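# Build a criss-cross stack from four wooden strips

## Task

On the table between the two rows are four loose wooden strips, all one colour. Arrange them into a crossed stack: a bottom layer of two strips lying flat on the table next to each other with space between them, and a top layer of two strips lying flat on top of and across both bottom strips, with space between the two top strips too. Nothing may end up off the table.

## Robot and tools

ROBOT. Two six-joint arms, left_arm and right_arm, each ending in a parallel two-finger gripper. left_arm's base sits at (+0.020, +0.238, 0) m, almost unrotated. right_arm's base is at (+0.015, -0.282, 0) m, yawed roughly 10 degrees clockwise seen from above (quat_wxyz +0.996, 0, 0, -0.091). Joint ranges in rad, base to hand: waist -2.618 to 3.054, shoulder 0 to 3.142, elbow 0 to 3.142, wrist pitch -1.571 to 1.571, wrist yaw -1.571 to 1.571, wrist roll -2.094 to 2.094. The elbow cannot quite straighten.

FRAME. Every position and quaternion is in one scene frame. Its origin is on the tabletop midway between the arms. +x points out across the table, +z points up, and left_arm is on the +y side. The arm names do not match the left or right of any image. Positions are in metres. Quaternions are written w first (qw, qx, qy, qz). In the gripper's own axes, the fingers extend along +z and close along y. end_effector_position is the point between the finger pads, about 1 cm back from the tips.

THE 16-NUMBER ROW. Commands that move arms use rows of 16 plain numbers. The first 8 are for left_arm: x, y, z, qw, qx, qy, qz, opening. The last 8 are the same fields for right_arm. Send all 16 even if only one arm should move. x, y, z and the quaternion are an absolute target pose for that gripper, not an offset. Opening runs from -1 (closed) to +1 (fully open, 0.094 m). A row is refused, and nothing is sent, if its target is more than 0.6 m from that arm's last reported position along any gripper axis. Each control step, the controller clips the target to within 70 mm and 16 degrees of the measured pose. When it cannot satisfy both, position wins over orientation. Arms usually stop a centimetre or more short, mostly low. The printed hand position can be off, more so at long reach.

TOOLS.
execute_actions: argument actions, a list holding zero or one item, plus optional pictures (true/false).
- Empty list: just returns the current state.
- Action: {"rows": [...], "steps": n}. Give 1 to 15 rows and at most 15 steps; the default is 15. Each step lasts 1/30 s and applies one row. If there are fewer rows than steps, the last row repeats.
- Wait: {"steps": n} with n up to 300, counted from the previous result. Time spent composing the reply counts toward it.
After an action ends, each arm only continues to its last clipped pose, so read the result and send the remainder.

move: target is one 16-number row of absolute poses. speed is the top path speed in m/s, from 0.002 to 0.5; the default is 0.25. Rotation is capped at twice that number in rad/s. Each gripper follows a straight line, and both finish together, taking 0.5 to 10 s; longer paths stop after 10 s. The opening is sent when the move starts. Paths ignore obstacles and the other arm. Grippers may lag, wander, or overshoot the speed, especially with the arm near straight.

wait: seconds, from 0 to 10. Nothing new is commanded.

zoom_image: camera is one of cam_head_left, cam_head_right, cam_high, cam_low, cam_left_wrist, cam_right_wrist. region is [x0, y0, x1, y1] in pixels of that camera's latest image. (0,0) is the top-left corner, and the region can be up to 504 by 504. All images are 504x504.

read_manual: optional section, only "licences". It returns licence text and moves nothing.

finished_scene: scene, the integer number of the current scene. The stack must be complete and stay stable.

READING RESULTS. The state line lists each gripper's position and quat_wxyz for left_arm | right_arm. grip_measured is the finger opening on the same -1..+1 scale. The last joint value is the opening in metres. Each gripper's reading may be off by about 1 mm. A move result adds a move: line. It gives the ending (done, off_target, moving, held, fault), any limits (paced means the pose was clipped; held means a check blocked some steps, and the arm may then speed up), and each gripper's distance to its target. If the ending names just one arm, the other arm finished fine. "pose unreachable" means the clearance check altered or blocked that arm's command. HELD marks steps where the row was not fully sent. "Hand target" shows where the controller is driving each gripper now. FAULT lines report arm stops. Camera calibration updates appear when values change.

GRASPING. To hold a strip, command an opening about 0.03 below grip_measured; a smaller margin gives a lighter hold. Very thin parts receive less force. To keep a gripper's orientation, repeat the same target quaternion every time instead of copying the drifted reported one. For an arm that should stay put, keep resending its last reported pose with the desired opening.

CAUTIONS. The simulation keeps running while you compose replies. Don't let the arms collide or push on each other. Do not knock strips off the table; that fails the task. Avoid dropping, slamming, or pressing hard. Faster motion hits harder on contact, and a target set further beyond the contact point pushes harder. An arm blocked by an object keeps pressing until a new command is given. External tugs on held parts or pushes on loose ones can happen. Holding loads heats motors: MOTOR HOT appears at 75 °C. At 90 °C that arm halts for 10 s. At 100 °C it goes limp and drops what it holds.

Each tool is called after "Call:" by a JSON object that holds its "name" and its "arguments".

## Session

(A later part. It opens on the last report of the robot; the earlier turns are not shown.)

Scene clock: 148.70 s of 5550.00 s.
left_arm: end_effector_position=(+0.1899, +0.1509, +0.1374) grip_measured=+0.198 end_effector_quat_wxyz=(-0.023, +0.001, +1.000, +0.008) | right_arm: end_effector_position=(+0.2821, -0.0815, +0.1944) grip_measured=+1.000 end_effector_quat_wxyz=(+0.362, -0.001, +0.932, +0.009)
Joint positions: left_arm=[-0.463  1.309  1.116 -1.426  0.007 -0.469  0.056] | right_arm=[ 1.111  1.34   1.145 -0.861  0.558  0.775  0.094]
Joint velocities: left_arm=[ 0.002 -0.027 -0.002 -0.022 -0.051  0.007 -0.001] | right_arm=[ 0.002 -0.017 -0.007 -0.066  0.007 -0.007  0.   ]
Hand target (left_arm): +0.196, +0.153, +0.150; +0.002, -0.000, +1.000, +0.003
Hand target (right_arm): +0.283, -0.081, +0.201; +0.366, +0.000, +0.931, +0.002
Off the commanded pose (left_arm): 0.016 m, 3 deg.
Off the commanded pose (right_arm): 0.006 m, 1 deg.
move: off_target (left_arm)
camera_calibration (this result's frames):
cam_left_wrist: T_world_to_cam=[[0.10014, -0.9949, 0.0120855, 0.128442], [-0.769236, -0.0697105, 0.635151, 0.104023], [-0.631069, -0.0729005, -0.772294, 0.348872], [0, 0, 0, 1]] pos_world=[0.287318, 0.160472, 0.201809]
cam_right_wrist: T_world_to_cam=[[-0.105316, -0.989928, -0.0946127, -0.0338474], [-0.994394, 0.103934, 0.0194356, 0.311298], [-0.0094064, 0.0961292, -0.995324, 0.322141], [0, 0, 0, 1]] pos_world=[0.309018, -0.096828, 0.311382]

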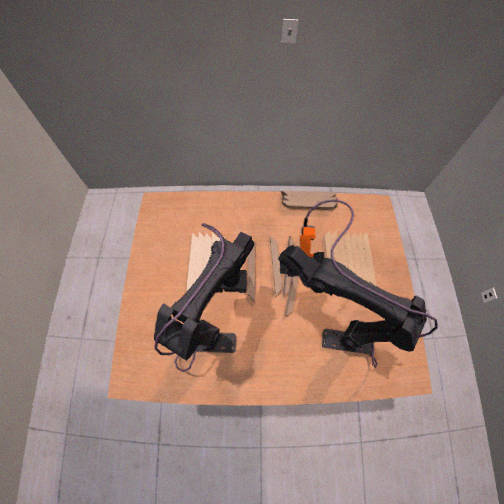

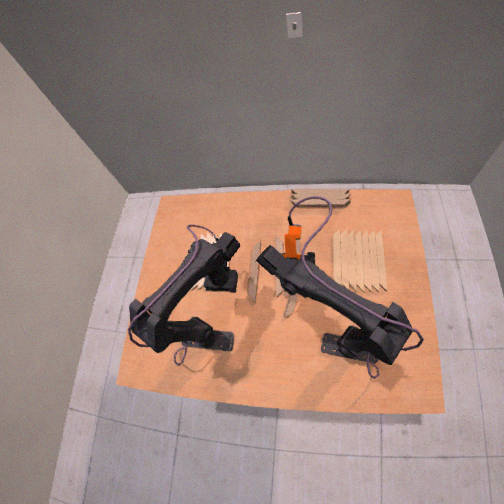

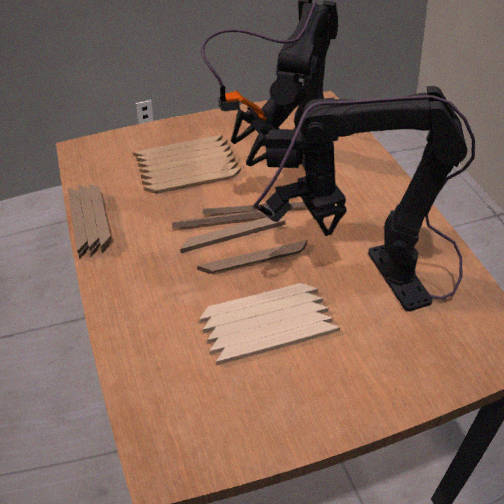

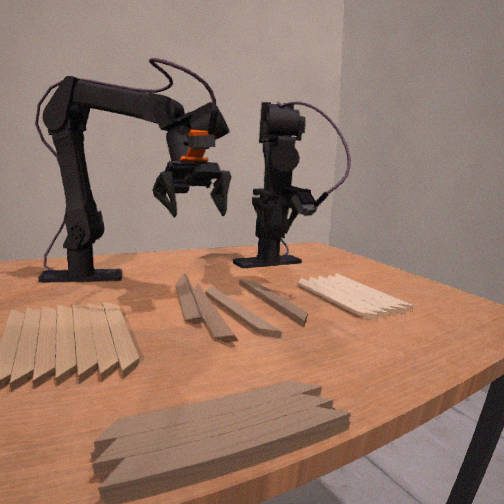

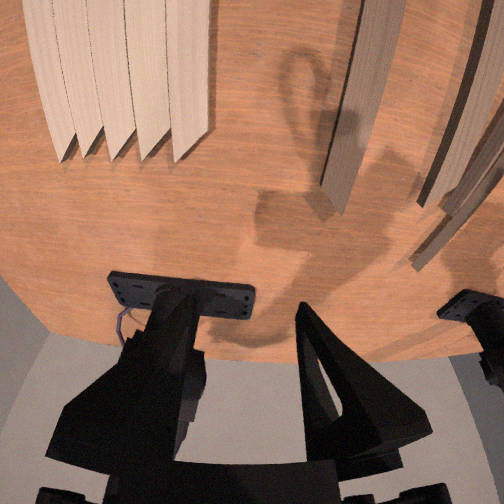

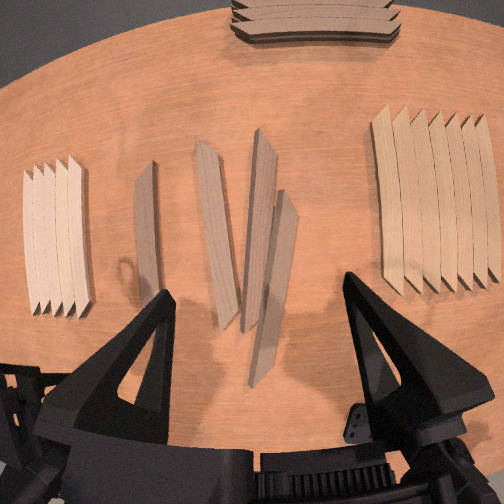

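Call:
{"name": "move", "arguments": {"target": [0.2, 0.2, 0.15, 0, 0, 1, 0, 0.2, 0.171, -0.103, 0.075, 0.0331, 0.1236, 0.958, 0.2567, 0.2], "speed": 0.12}}

Scene clock: 185.73 s of 5550.00 s.
left_arm: end_effector_position=(+0.2009, +0.1978, +0.1448) grip_measured=+0.198 end_effector_quat_wxyz=(-0.012, +0.001, +1.000, +0.002) | right_arm: end_effector_position=(+0.1738, -0.0976, +0.0759) grip_measured=+0.202 end_effector_quat_wxyz=(+0.030, +0.122, +0.961, +0.245)
Joint positions: left_arm=[-0.215  1.267  1.116 -1.445  0.001 -0.221  0.056] | right_arm=[ 0.815  1.09   0.628 -0.711 -0.31   0.948  0.056]
Joint velocities: left_arm=[ 0.002 -0.017 -0.027  0.007  0.051 -0.051 -0.   ] | right_arm=[ 0.002  0.017  0.012  0.007  0.007 -0.022 -0.   ]
Hand target (left_arm): +0.199, +0.202, +0.150; +0.002, -0.000, +1.000, +0.005
Hand target (right_arm): +0.171, -0.100, +0.074; +0.031, +0.125, +0.959, +0.251
Off the commanded pose (left_arm): 0.006 m, 1 deg.
Off the commanded pose (right_arm): 0.006 m, 1 deg.
After step 90, 29.90 s passed at rest.
move: done
camera_calibration (this result's frames):
cam_left_wrist: T_world_to_cam=[[0.0996416, -0.994709, 0.0250206, 0.172053], [-0.783134, -0.0628861, 0.618665, 0.114948], [-0.613818, -0.0812393, -0.785256, 0.364944], [0, 0, 0, 1]] pos_world=[0.296885, 0.208019, 0.211156]
cam_right_wrist: T_world_to_cam=[[-0.353507, -0.815868, -0.457595, 0.0152573], [-0.754374, -0.0406123, 0.655188, 0.103454], [-0.55313, 0.576811, -0.601113, 0.316145], [0, 0, 0, 1]] pos_world=[0.258306, -0.165706, 0.129238]

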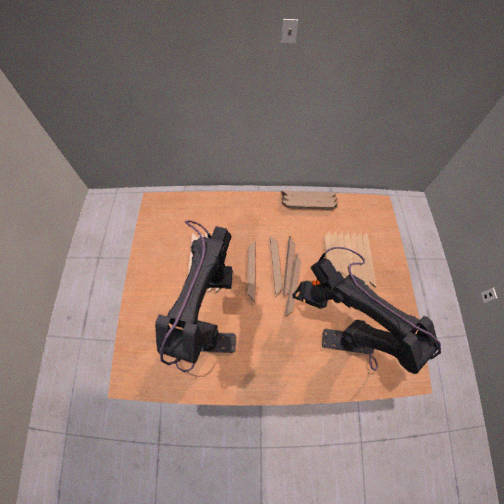

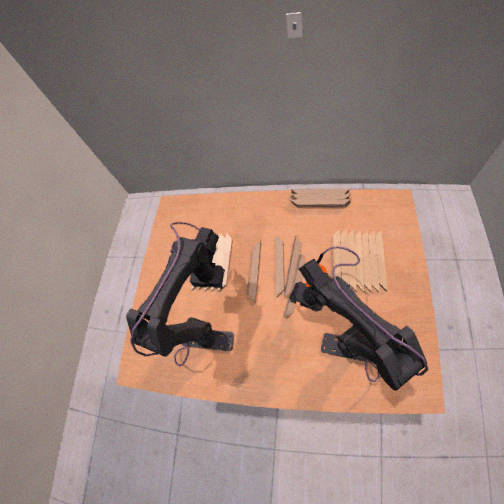

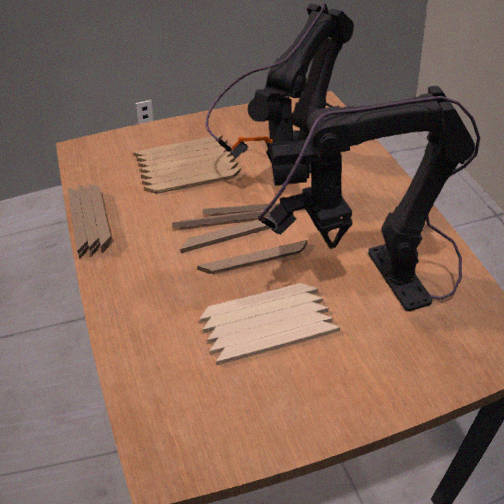

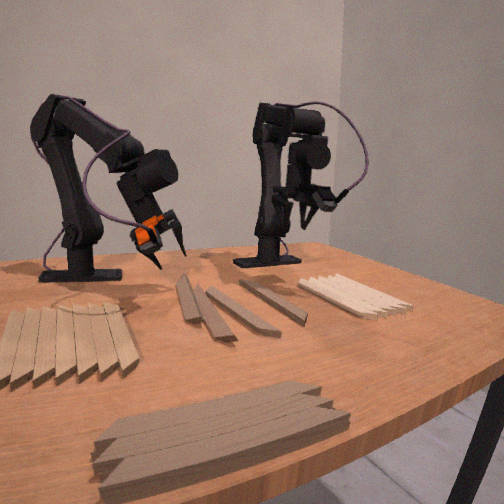

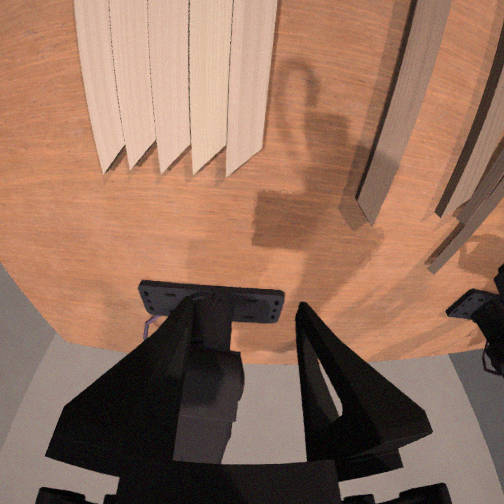

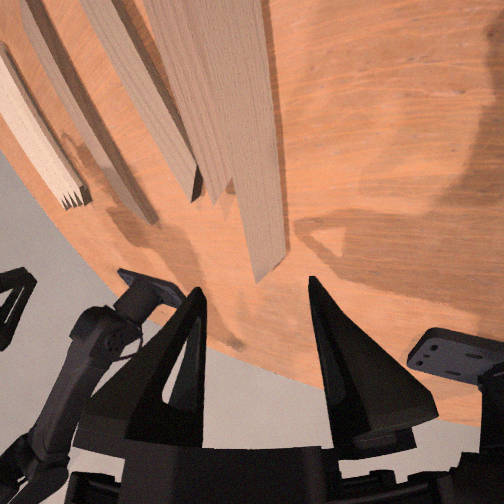

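Call:
{"name": "move", "arguments": {"target": [0.2, 0.2, 0.15, 0, 0, 1, 0, 0.2, 0.179, -0.090, 0.038, 0.0331, 0.1236, 0.958, 0.2567, 0.2], "speed": 0.05}}

Scene clock: 199.47 s of 5550.00 s.
left_arm: end_effector_position=(+0.2009, +0.1978, +0.1448) grip_measured=+0.198 end_effector_quat_wxyz=(-0.012, +0.002, +1.000, +0.002) | right_arm: end_effector_position=(+0.1868, -0.0877, +0.0488) grip_measured=+0.202 end_effector_quat_wxyz=(+0.047, +0.122, +0.956, +0.264)
Joint positions: left_arm=[-0.215  1.267  1.116 -1.445  0.001 -0.22   0.056] | right_arm=[ 0.815  1.163  0.53  -0.486 -0.311  0.959  0.056]
Joint velocities: left_arm=[-0.012 -0.012 -0.007  0.022  0.022 -0.081 -0.   ] | right_arm=[-0.007  0.007  0.007  0.022 -0.037 -0.037  0.   ]
Hand target (left_arm): +0.200, +0.200, +0.150; +0.000, +0.000, +1.000, +0.000
Hand target (right_arm): +0.179, -0.090, +0.038; +0.033, +0.124, +0.958, +0.257
Off the commanded pose (left_arm): 0.006 m, 1 deg.
Off the commanded pose (right_arm): 0.013 m, 2 deg.
After step 90, 9.40 s passed at rest.
move: off_target (right_arm)
camera_calibration (this result's frames):
cam_left_wrist: T_world_to_cam=[[0.0981243, -0.994859, 0.0250566, 0.172382], [-0.783224, -0.0616685, 0.618673, 0.114724], [-0.613947, -0.0803318, -0.785249, 0.36479], [0, 0, 0, 1]] pos_world=[0.296901, 0.207875, 0.211155]
cam_right_wrist: T_world_to_cam=[[-0.342445, -0.795968, -0.499165, 0.0171746], [-0.779265, -0.0561702, 0.624172, 0.136239], [-0.524859, 0.602727, -0.601035, 0.298349], [0, 0, 0, 1]] pos_world=[0.268639, -0.1585, 0.102855]

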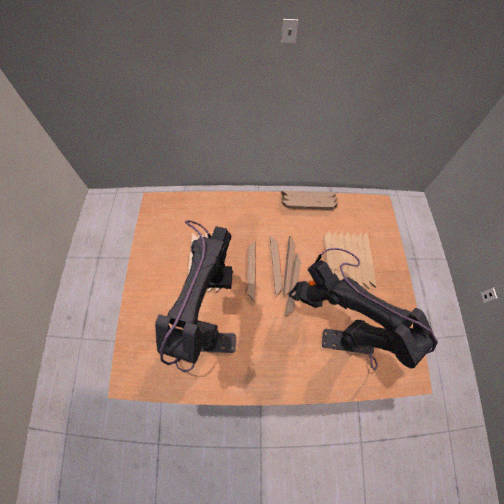

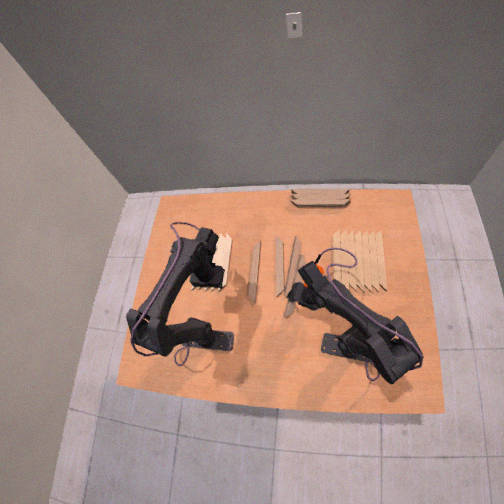

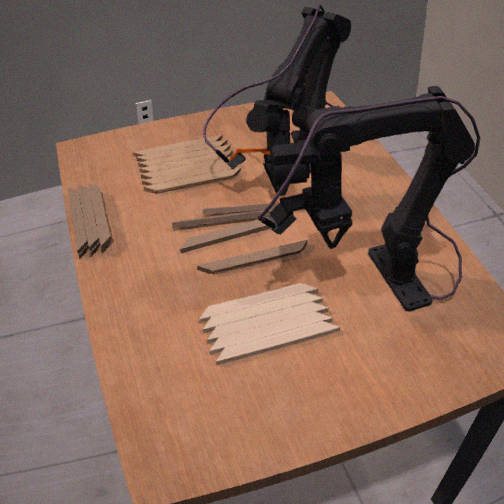

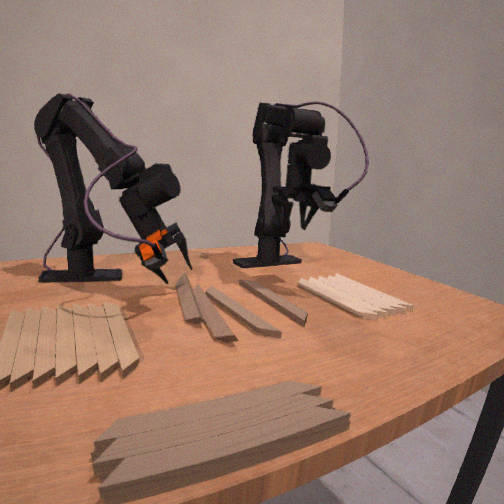

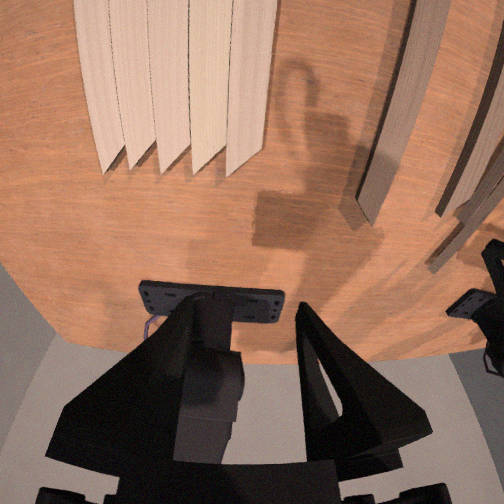

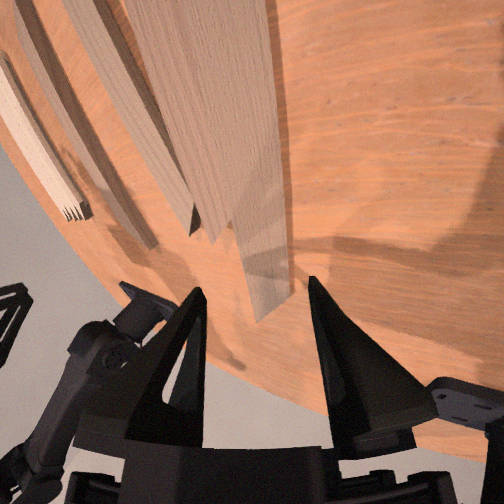

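Call:
{"name": "move", "arguments": {"target": [0.2, 0.2, 0.15, 0, 0, 1, 0, 0.2, 0.188, -0.075, 0.008, 0.0331, 0.1236, 0.958, 0.2567, 0.2], "speed": 0.03}}

Scene clock: 204.63 s of 5550.00 s.
left_arm: end_effector_position=(+0.2009, +0.1978, +0.1448) grip_measured=+0.198 end_effector_quat_wxyz=(-0.012, +0.002, +1.000, +0.002) | right_arm: end_effector_position=(+0.2001, -0.0676, +0.0287) grip_measured=+0.202 end_effector_quat_wxyz=(+0.051, +0.122, +0.951, +0.280)
Joint positions: left_arm=[-0.215  1.267  1.116 -1.445  0.001 -0.22   0.056] | right_arm=[ 0.842  1.303  0.506 -0.283 -0.315  0.995  0.056]
Joint velocities: left_arm=[-0.012 -0.007  0.027 -0.007  0.037  0.007 -0.001] | right_arm=[-0.002  0.002 -0.007  0.007 -0.066 -0.022 -0.001]
Hand target (left_arm): +0.200, +0.200, +0.150; -0.000, -0.000, +1.000, +0.000
Hand target (right_arm): +0.188, -0.076, +0.010; +0.033, +0.124, +0.958, +0.256
Off the commanded pose (left_arm): 0.006 m, 1 deg.
Off the commanded pose (right_arm): 0.025 m, 3 deg.
After step 90, 0.43 s passed at rest.
move: off_target (right_arm)
camera_calibration (this result's frames):
cam_left_wrist: T_world_to_cam=[[0.0981243, -0.994859, 0.0250566, 0.172382], [-0.783224, -0.0616685, 0.618673, 0.114724], [-0.613947, -0.0803318, -0.785249, 0.36479], [0, 0, 0, 1]] pos_world=[0.296901, 0.207875, 0.211155]
cam_right_wrist: T_world_to_cam=[[-0.337331, -0.779202, -0.528254, 0.0286595], [-0.786237, -0.0754099, 0.613306, 0.160665], [-0.517725, 0.62222, -0.5872, 0.280675], [0, 0, 0, 1]] pos_world=[0.281301, -0.140194, 0.0814154]

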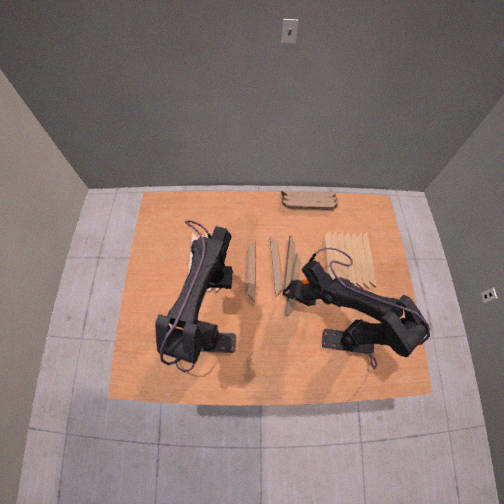

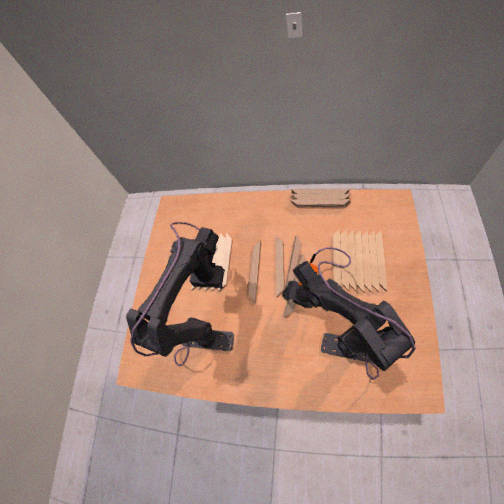

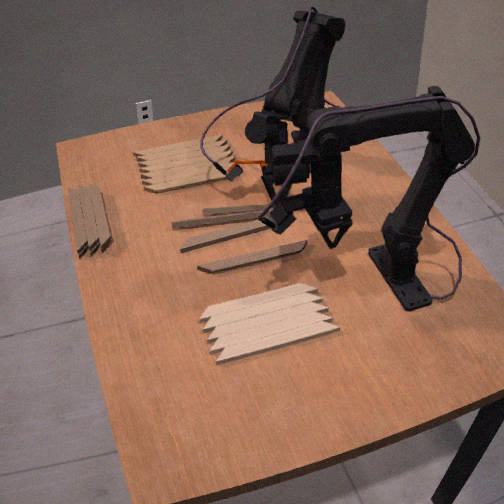

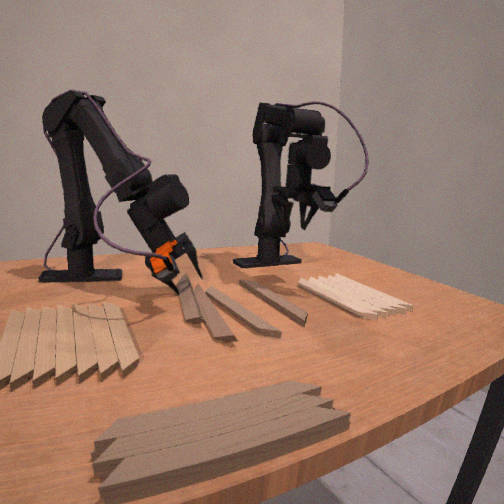

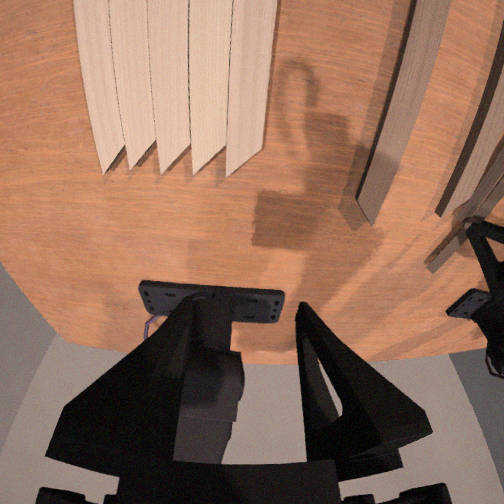

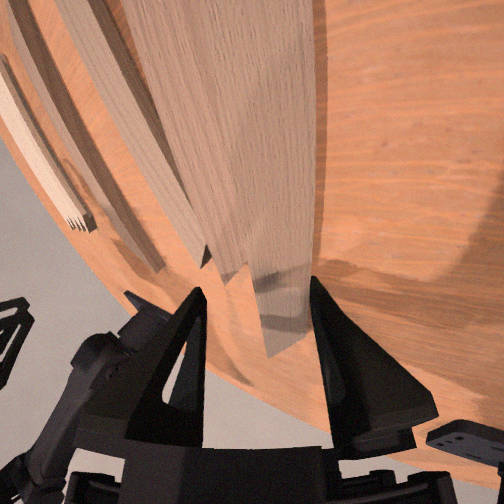

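Call:
{"name": "move", "arguments": {"target": [0.2, 0.2, 0.15, 0, 0, 1, 0, 0.2, 0.196, -0.080, 0.016, 0.0331, 0.1236, 0.958, 0.2567, -0.28], "speed": 0.02}}

Scene clock: 215.23 s of 5550.00 s.
left_arm: end_effector_position=(+0.2009, +0.1978, +0.1448) grip_measured=+0.198 end_effector_quat_wxyz=(-0.012, +0.002, +1.000, +0.002) | right_arm: end_effector_position=(+0.2013, -0.0737, +0.0238) grip_measured=-0.278 end_effector_quat_wxyz=(+0.049, +0.121, +0.954, +0.270)
Joint positions: left_arm=[-0.215  1.267  1.116 -1.445  0.001 -0.22   0.056] | right_arm=[ 0.822  1.317  0.506 -0.294 -0.315  0.966  0.034]
Joint velocities: left_arm=[ 0.002 -0.002 -0.012  0.066  0.007  0.066 -0.   ] | right_arm=[ 0.007  0.002 -0.002  0.051 -0.022 -0.037 -0.001]
Hand target (left_arm): +0.200, +0.200, +0.150; -0.000, -0.000, +1.000, +0.000
Hand target (right_arm): +0.196, -0.080, +0.016; +0.033, +0.124, +0.958, +0.257
Off the commanded pose (left_arm): 0.006 m, 1 deg.
Off the commanded pose (right_arm): 0.011 m, 2 deg.
After step 90, 5.80 s passed at rest.
move: off_target (right_arm)
camera_calibration (this result's frames):
cam_left_wrist: T_world_to_cam=[[0.0981243, -0.994859, 0.0250566, 0.172382], [-0.783224, -0.0616685, 0.618673, 0.114724], [-0.613947, -0.0803318, -0.785249, 0.36479], [0, 0, 0, 1]] pos_world=[0.296901, 0.207875, 0.211155]
cam_right_wrist: T_world_to_cam=[[-0.337344, -0.790992, -0.510422, 0.0204949], [-0.782111, -0.0662705, 0.619605, 0.163833], [-0.523928, 0.608227, -0.596288, 0.282591], [0, 0, 0, 1]] pos_world=[0.283107, -0.144811, 0.0774549]

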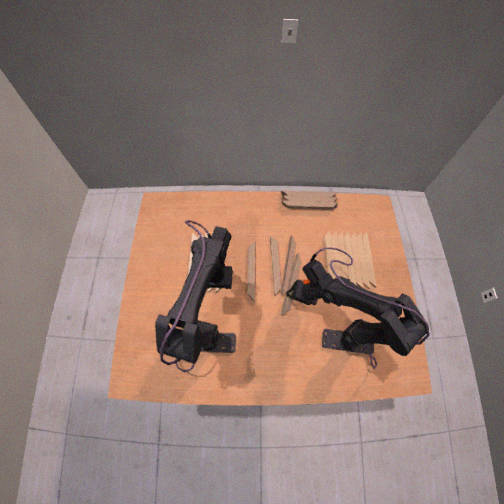

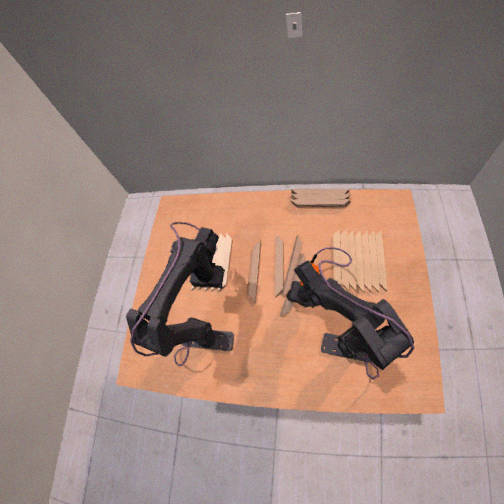

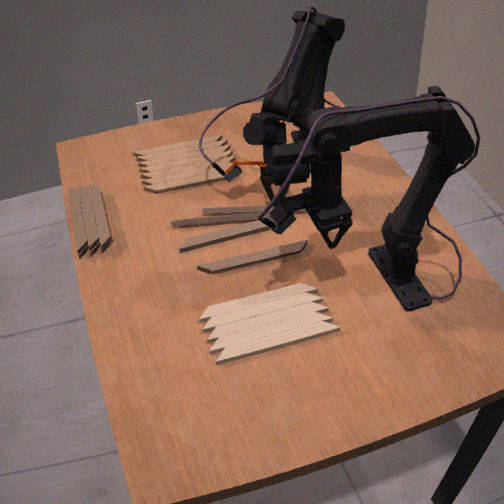

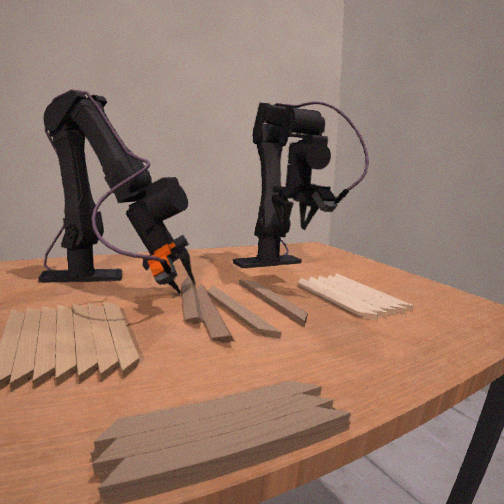

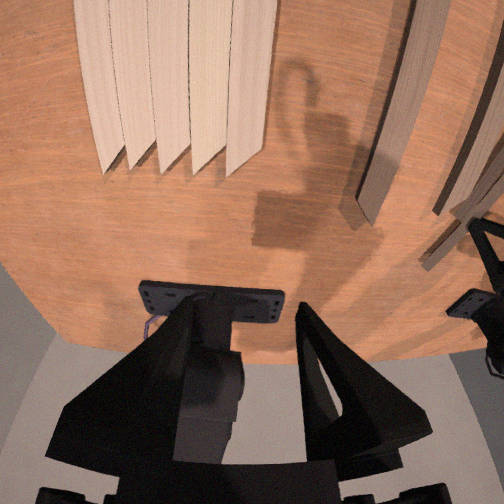

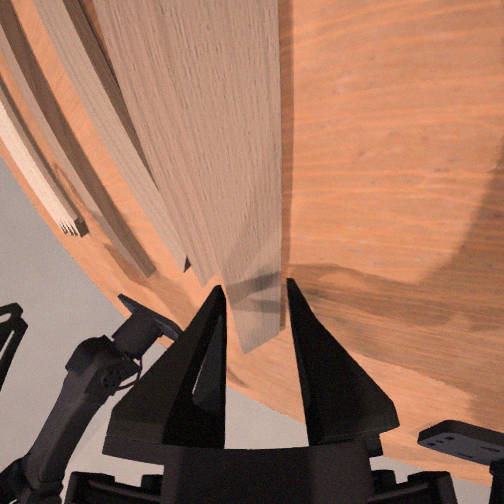

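Call:
{"name": "move", "arguments": {"target": [0.2, 0.2, 0.15, 0, 0, 1, 0, 0.2, 0.201, -0.070, 0.010, 0.0331, 0.1236, 0.958, 0.2567, -0.28], "speed": 0.02}}

Scene clock: 220.60 s of 5550.00 s.
left_arm: end_effector_position=(+0.2009, +0.1978, +0.1448) grip_measured=+0.198 end_effector_quat_wxyz=(-0.012, +0.002, +1.000, +0.002) | right_arm: end_effector_position=(+0.2041, -0.0683, +0.0220) grip_measured=-0.279 end_effector_quat_wxyz=(+0.046, +0.122, +0.951, +0.280)
Joint positions: left_arm=[-0.215  1.267  1.116 -1.445  0.001 -0.22   0.056] | right_arm=[ 0.822  1.344  0.506 -0.255 -0.331  0.977  0.034]
Joint velocities: left_arm=[ 0.012 -0.007 -0.002 -0.007 -0.037 -0.066 -0.001] | right_arm=[ 0.007 -0.002  0.002 -0.081 -0.051  0.081 -0.   ]
Hand target (left_arm): +0.200, +0.200, +0.150; -0.000, -0.000, +1.000, +0.000
Hand target (right_arm): +0.201, -0.070, +0.011; +0.034, +0.123, +0.958, +0.257
Off the commanded pose (left_arm): 0.006 m, 1 deg.
Off the commanded pose (right_arm): 0.013 m, 3 deg.
After step 90, 1.07 s passed at rest.
move: off_target (right_arm)
camera_calibration (this result's frames):
cam_left_wrist: T_world_to_cam=[[0.0981243, -0.994859, 0.0250566, 0.172382], [-0.783224, -0.0616685, 0.618673, 0.114724], [-0.613947, -0.0803318, -0.785249, 0.36479], [0, 0, 0, 1]] pos_world=[0.296901, 0.207875, 0.211155]
cam_right_wrist: T_world_to_cam=[[-0.340742, -0.779802, -0.52517, 0.0265396], [-0.779968, -0.0774161, 0.621013, 0.166295], [-0.524924, 0.621221, -0.581842, 0.280465], [0, 0, 0, 1]] pos_world=[0.28597, -0.140661, 0.0738527]

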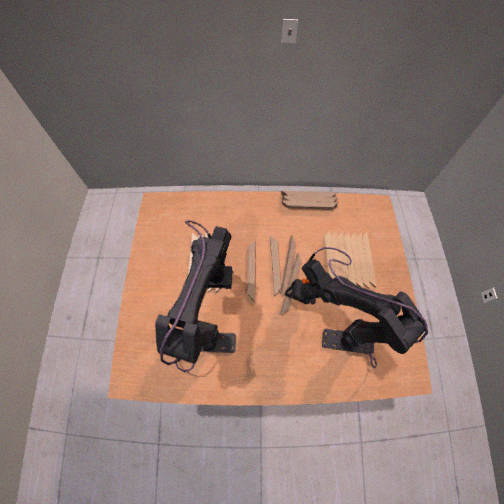

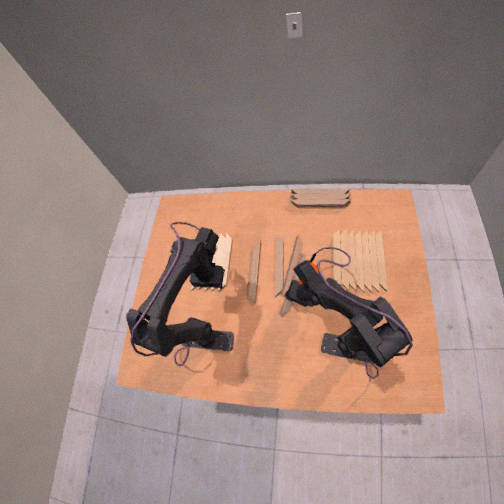

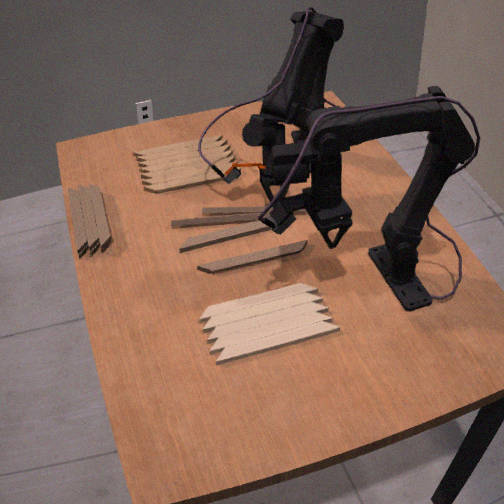

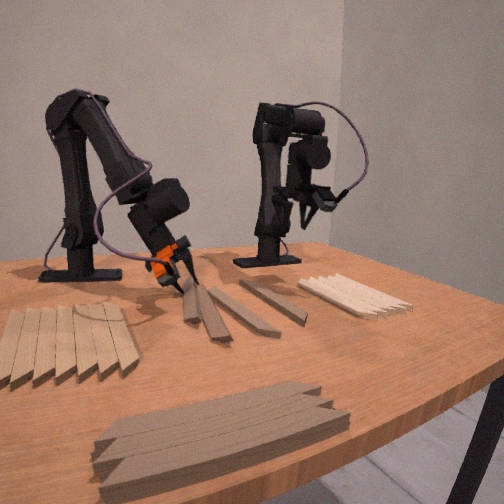

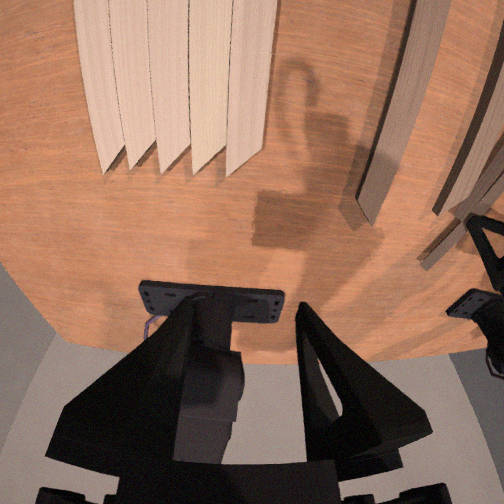

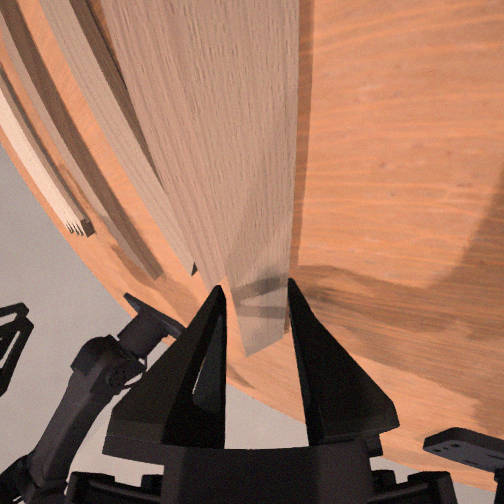

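Call:
{"name": "move", "arguments": {"target": [0.2, 0.2, 0.15, 0, 0, 1, 0, 0.2, 0.203, -0.071, 0.012, 0.0331, 0.1236, 0.958, 0.2567, -0.55], "speed": 0.02}}

Scene clock: 225.40 s of 5550.00 s.
left_arm: end_effector_position=(+0.2009, +0.1978, +0.1448) grip_measured=+0.198 end_effector_quat_wxyz=(-0.012, +0.002, +1.000, +0.002) | right_arm: end_effector_position=(+0.2039, -0.0682, +0.0205) grip_measured=-0.457 end_effector_quat_wxyz=(+0.044, +0.123, +0.952, +0.278)
Joint positions: left_arm=[-0.215  1.267  1.116 -1.445  0.001 -0.22   0.056] | right_arm=[ 0.822  1.351  0.506 -0.252 -0.332  0.977  0.026]
Joint velocities: left_arm=[-0.022  0.012 -0.002  0.022 -0.051  0.081 -0.001] | right_arm=[-0.012 -0.012  0.017  0.007  0.007 -0.022 -0.001]
Hand target (left_arm): +0.200, +0.200, +0.150; -0.000, -0.000, +1.000, +0.000
Hand target (right_arm): +0.203, -0.071, +0.012; +0.034, +0.124, +0.958, +0.257
Off the commanded pose (left_arm): 0.006 m, 1 deg.
Off the commanded pose (right_arm): 0.009 m, 3 deg.
After step 90, 0.20 s passed at rest.
move: off_target (right_arm)
camera_calibration (this result's frames):
cam_left_wrist: T_world_to_cam=[[0.0981243, -0.994859, 0.0250566, 0.172382], [-0.783224, -0.0616685, 0.618673, 0.114724], [-0.613947, -0.0803318, -0.785249, 0.36479], [0, 0, 0, 1]] pos_world=[0.296901, 0.207875, 0.211155]
cam_right_wrist: T_world_to_cam=[[-0.342799, -0.780807, -0.52233, 0.0260383], [-0.777493, -0.0762559, 0.624251, 0.166632], [-0.527251, 0.620101, -0.580932, 0.279861], [0, 0, 0, 1]] pos_world=[0.286038, -0.140504, 0.0721606]

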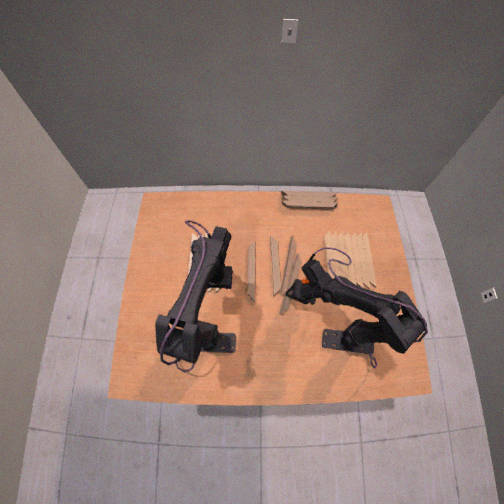

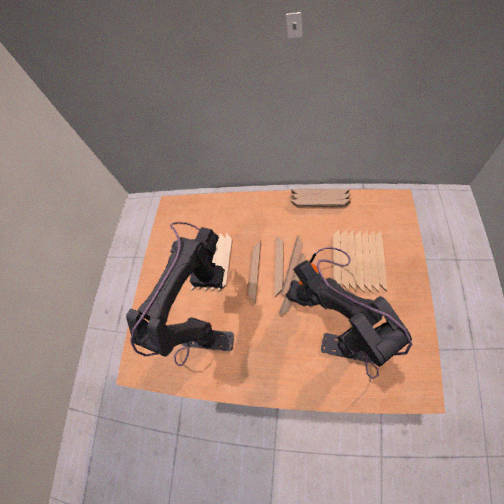

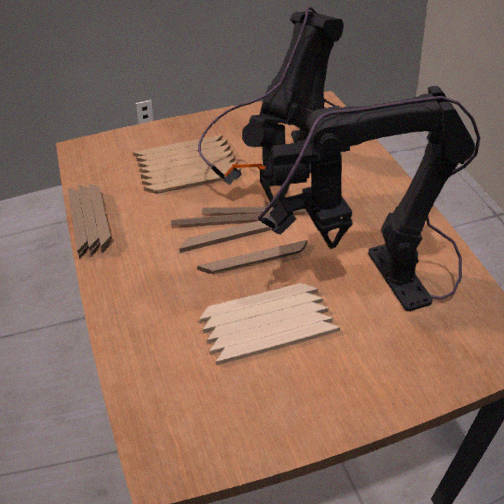

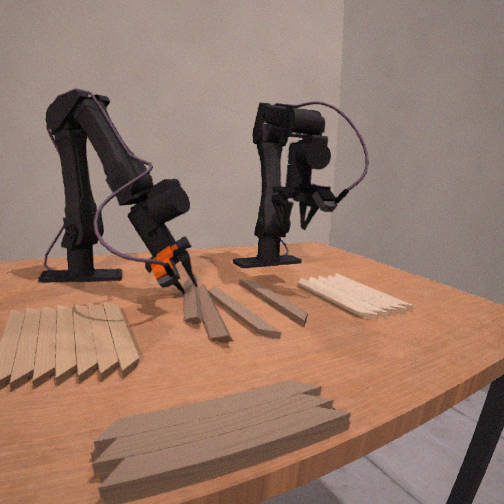

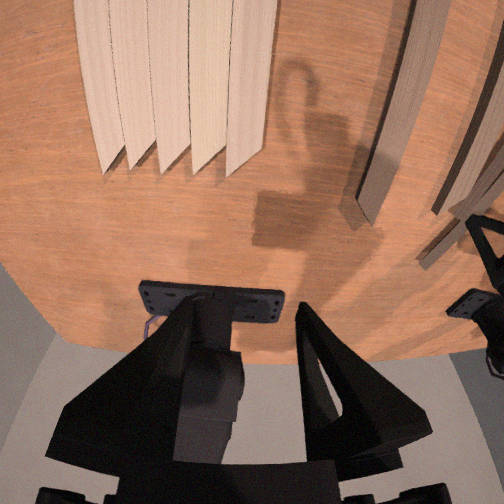

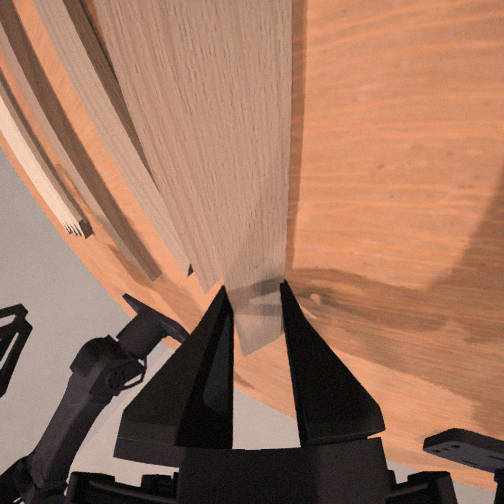

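Call:
{"name": "move", "arguments": {"target": [0.2, 0.2, 0.15, 0, 0, 1, 0, 0.2, 0.199, -0.088, 0.055, 0.0331, 0.1236, 0.958, 0.2567, -0.52], "speed": 0.04}}

Scene clock: 230.70 s of 5550.00 s.
left_arm: end_effector_position=(+0.2009, +0.1978, +0.1448) grip_measured=+0.198 end_effector_quat_wxyz=(-0.012, +0.002, +1.000, +0.002) | right_arm: end_effector_position=(+0.1899, -0.0916, +0.0397) grip_measured=-0.457 end_effector_quat_wxyz=(+0.019, +0.128, +0.961, +0.243)
Joint positions: left_arm=[-0.215  1.267  1.116 -1.445  0.001 -0.22   0.056] | right_arm=[ 0.781  1.251  0.573 -0.523 -0.332  0.926  0.026]
Joint velocities: left_arm=[ 0.017 -0.012  0.002 -0.066 -0.022 -0.037 -0.001] | right_arm=[-0.007 -0.002  0.022 -0.037 -0.051 -0.007  0.001]
Hand target (left_arm): +0.200, +0.200, +0.150; -0.000, -0.000, +1.000, +0.000
Hand target (right_arm): +0.198, -0.088, +0.055; +0.034, +0.124, +0.958, +0.256
Off the commanded pose (left_arm): 0.006 m, 1 deg.
Off the commanded pose (right_arm): 0.018 m, 2 deg.
After step 90, 0.77 s passed at rest.
move: off_target (right_arm)
camera_calibration (this result's frames):
cam_left_wrist: T_world_to_cam=[[0.0981243, -0.994859, 0.0250566, 0.172382], [-0.783224, -0.0616685, 0.618673, 0.114724], [-0.613947, -0.0803318, -0.785249, 0.36479], [0, 0, 0, 1]] pos_world=[0.296901, 0.207875, 0.211155]
cam_right_wrist: T_world_to_cam=[[-0.370021, -0.814191, -0.447413, 0.0121046], [-0.737835, -0.0350938, 0.674069, 0.13621], [-0.564522, 0.579536, -0.587753, 0.301708], [0, 0, 0, 1]] pos_world=[0.2753, -0.160215, 0.0909309]

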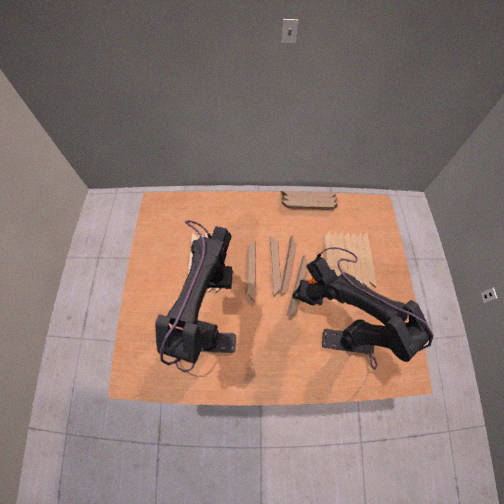

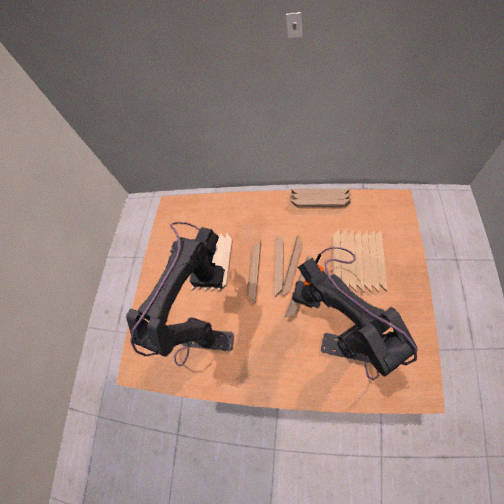

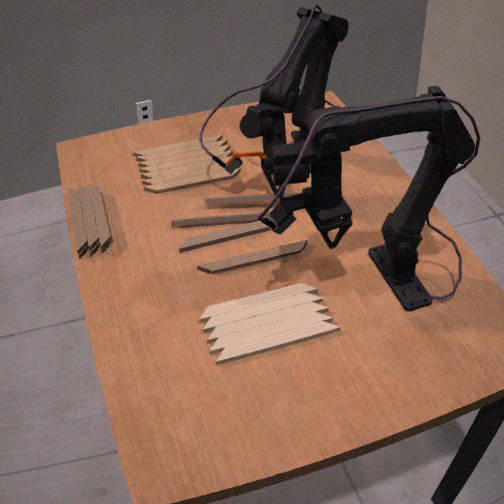

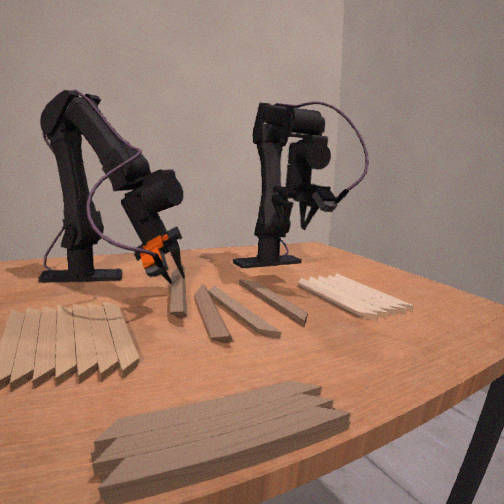

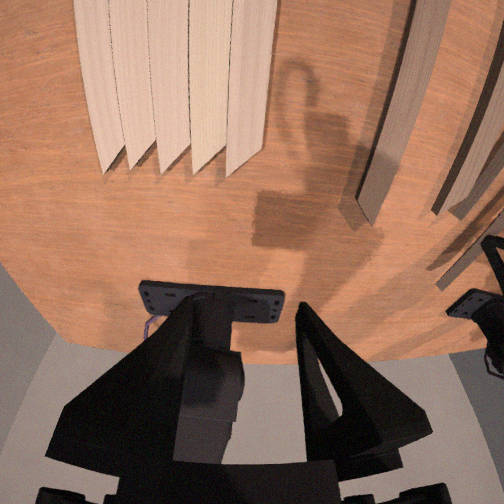

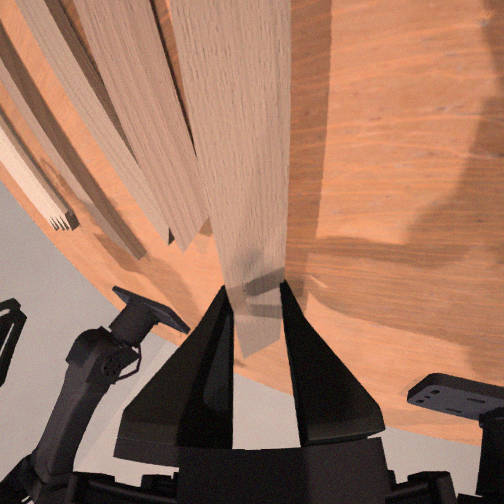

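Call:
{"name": "move", "arguments": {"target": [0.2, 0.2, 0.15, 0, 0, 1, 0, 0.2, 0.21, -0.16, 0.06, 0, 0, 1, 0, -0.52], "speed": 0.06}}

Scene clock: 240.13 s of 5550.00 s.
left_arm: end_effector_position=(+0.2009, +0.1978, +0.1448) grip_measured=+0.198 end_effector_quat_wxyz=(-0.012, +0.002, +1.000, +0.002) | right_arm: end_effector_position=(+0.2009, -0.1594, +0.0550) grip_measured=-0.457 end_effector_quat_wxyz=(-0.001, +0.000, +1.000, +0.006)
Joint positions: left_arm=[-0.215  1.267  1.116 -1.445  0.001 -0.22   0.056] | right_arm=[ 0.753  1.423  0.875 -1.018 -0.012  0.57   0.026]
Joint velocities: left_arm=[ 0.032 -0.002 -0.007 -0.051 -0.066 -0.081 -0.001] | right_arm=[-0.007 -0.012 -0.002 -0.007 -0.081 -0.051  0.   ]
Hand target (left_arm): +0.200, +0.200, +0.150; -0.000, -0.000, +1.000, +0.000
Hand target (right_arm): +0.208, -0.161, +0.060; +0.004, +0.001, +1.000, -0.001
Off the commanded pose (left_arm): 0.006 m, 1 deg.
Off the commanded pose (right_arm): 0.010 m, 1 deg.
After step 100, 1.17 s passed at rest.
move: done
camera_calibration (this result's frames):
cam_left_wrist: T_world_to_cam=[[0.0981243, -0.994859, 0.0250566, 0.172382], [-0.783224, -0.0616685, 0.618673, 0.114724], [-0.613947, -0.0803318, -0.785249, 0.36479], [0, 0, 0, 1]] pos_world=[0.296901, 0.207875, 0.211155]
cam_right_wrist: T_world_to_cam=[[-0.137559, -0.990476, 0.00592107, -0.131839], [-0.719902, 0.104084, 0.686228, 0.149543], [-0.680308, 0.0901343, -0.727363, 0.309182], [0, 0, 0, 1]] pos_world=[0.29986, -0.174016, 0.123048]

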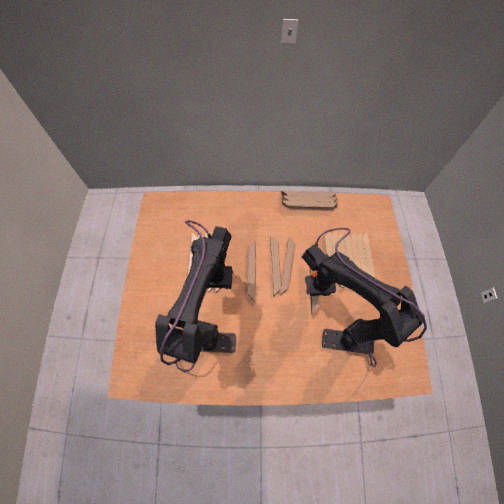

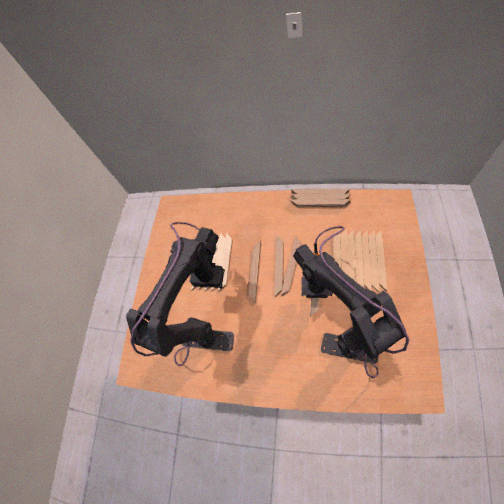

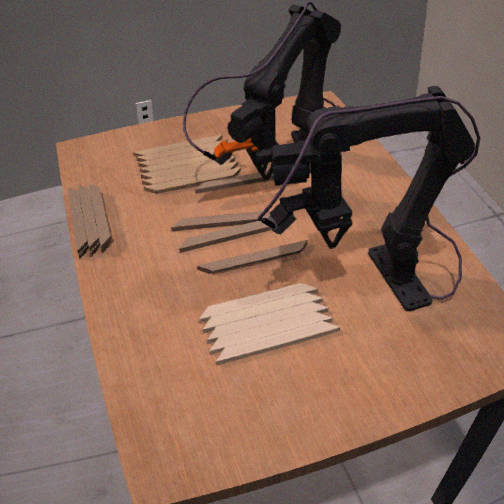

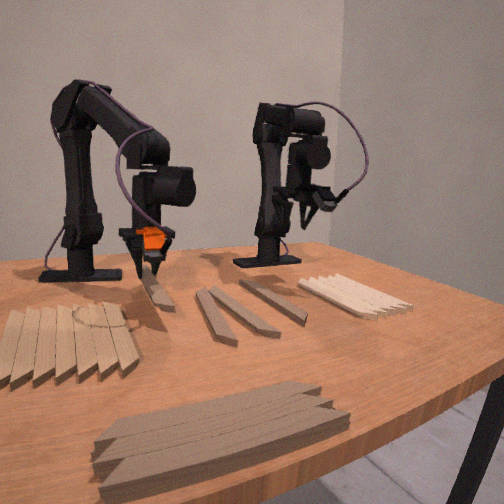

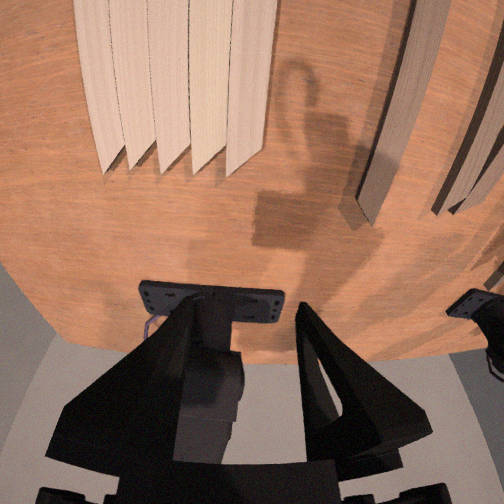

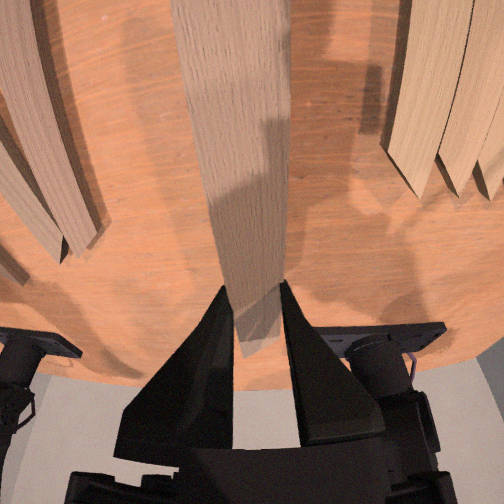

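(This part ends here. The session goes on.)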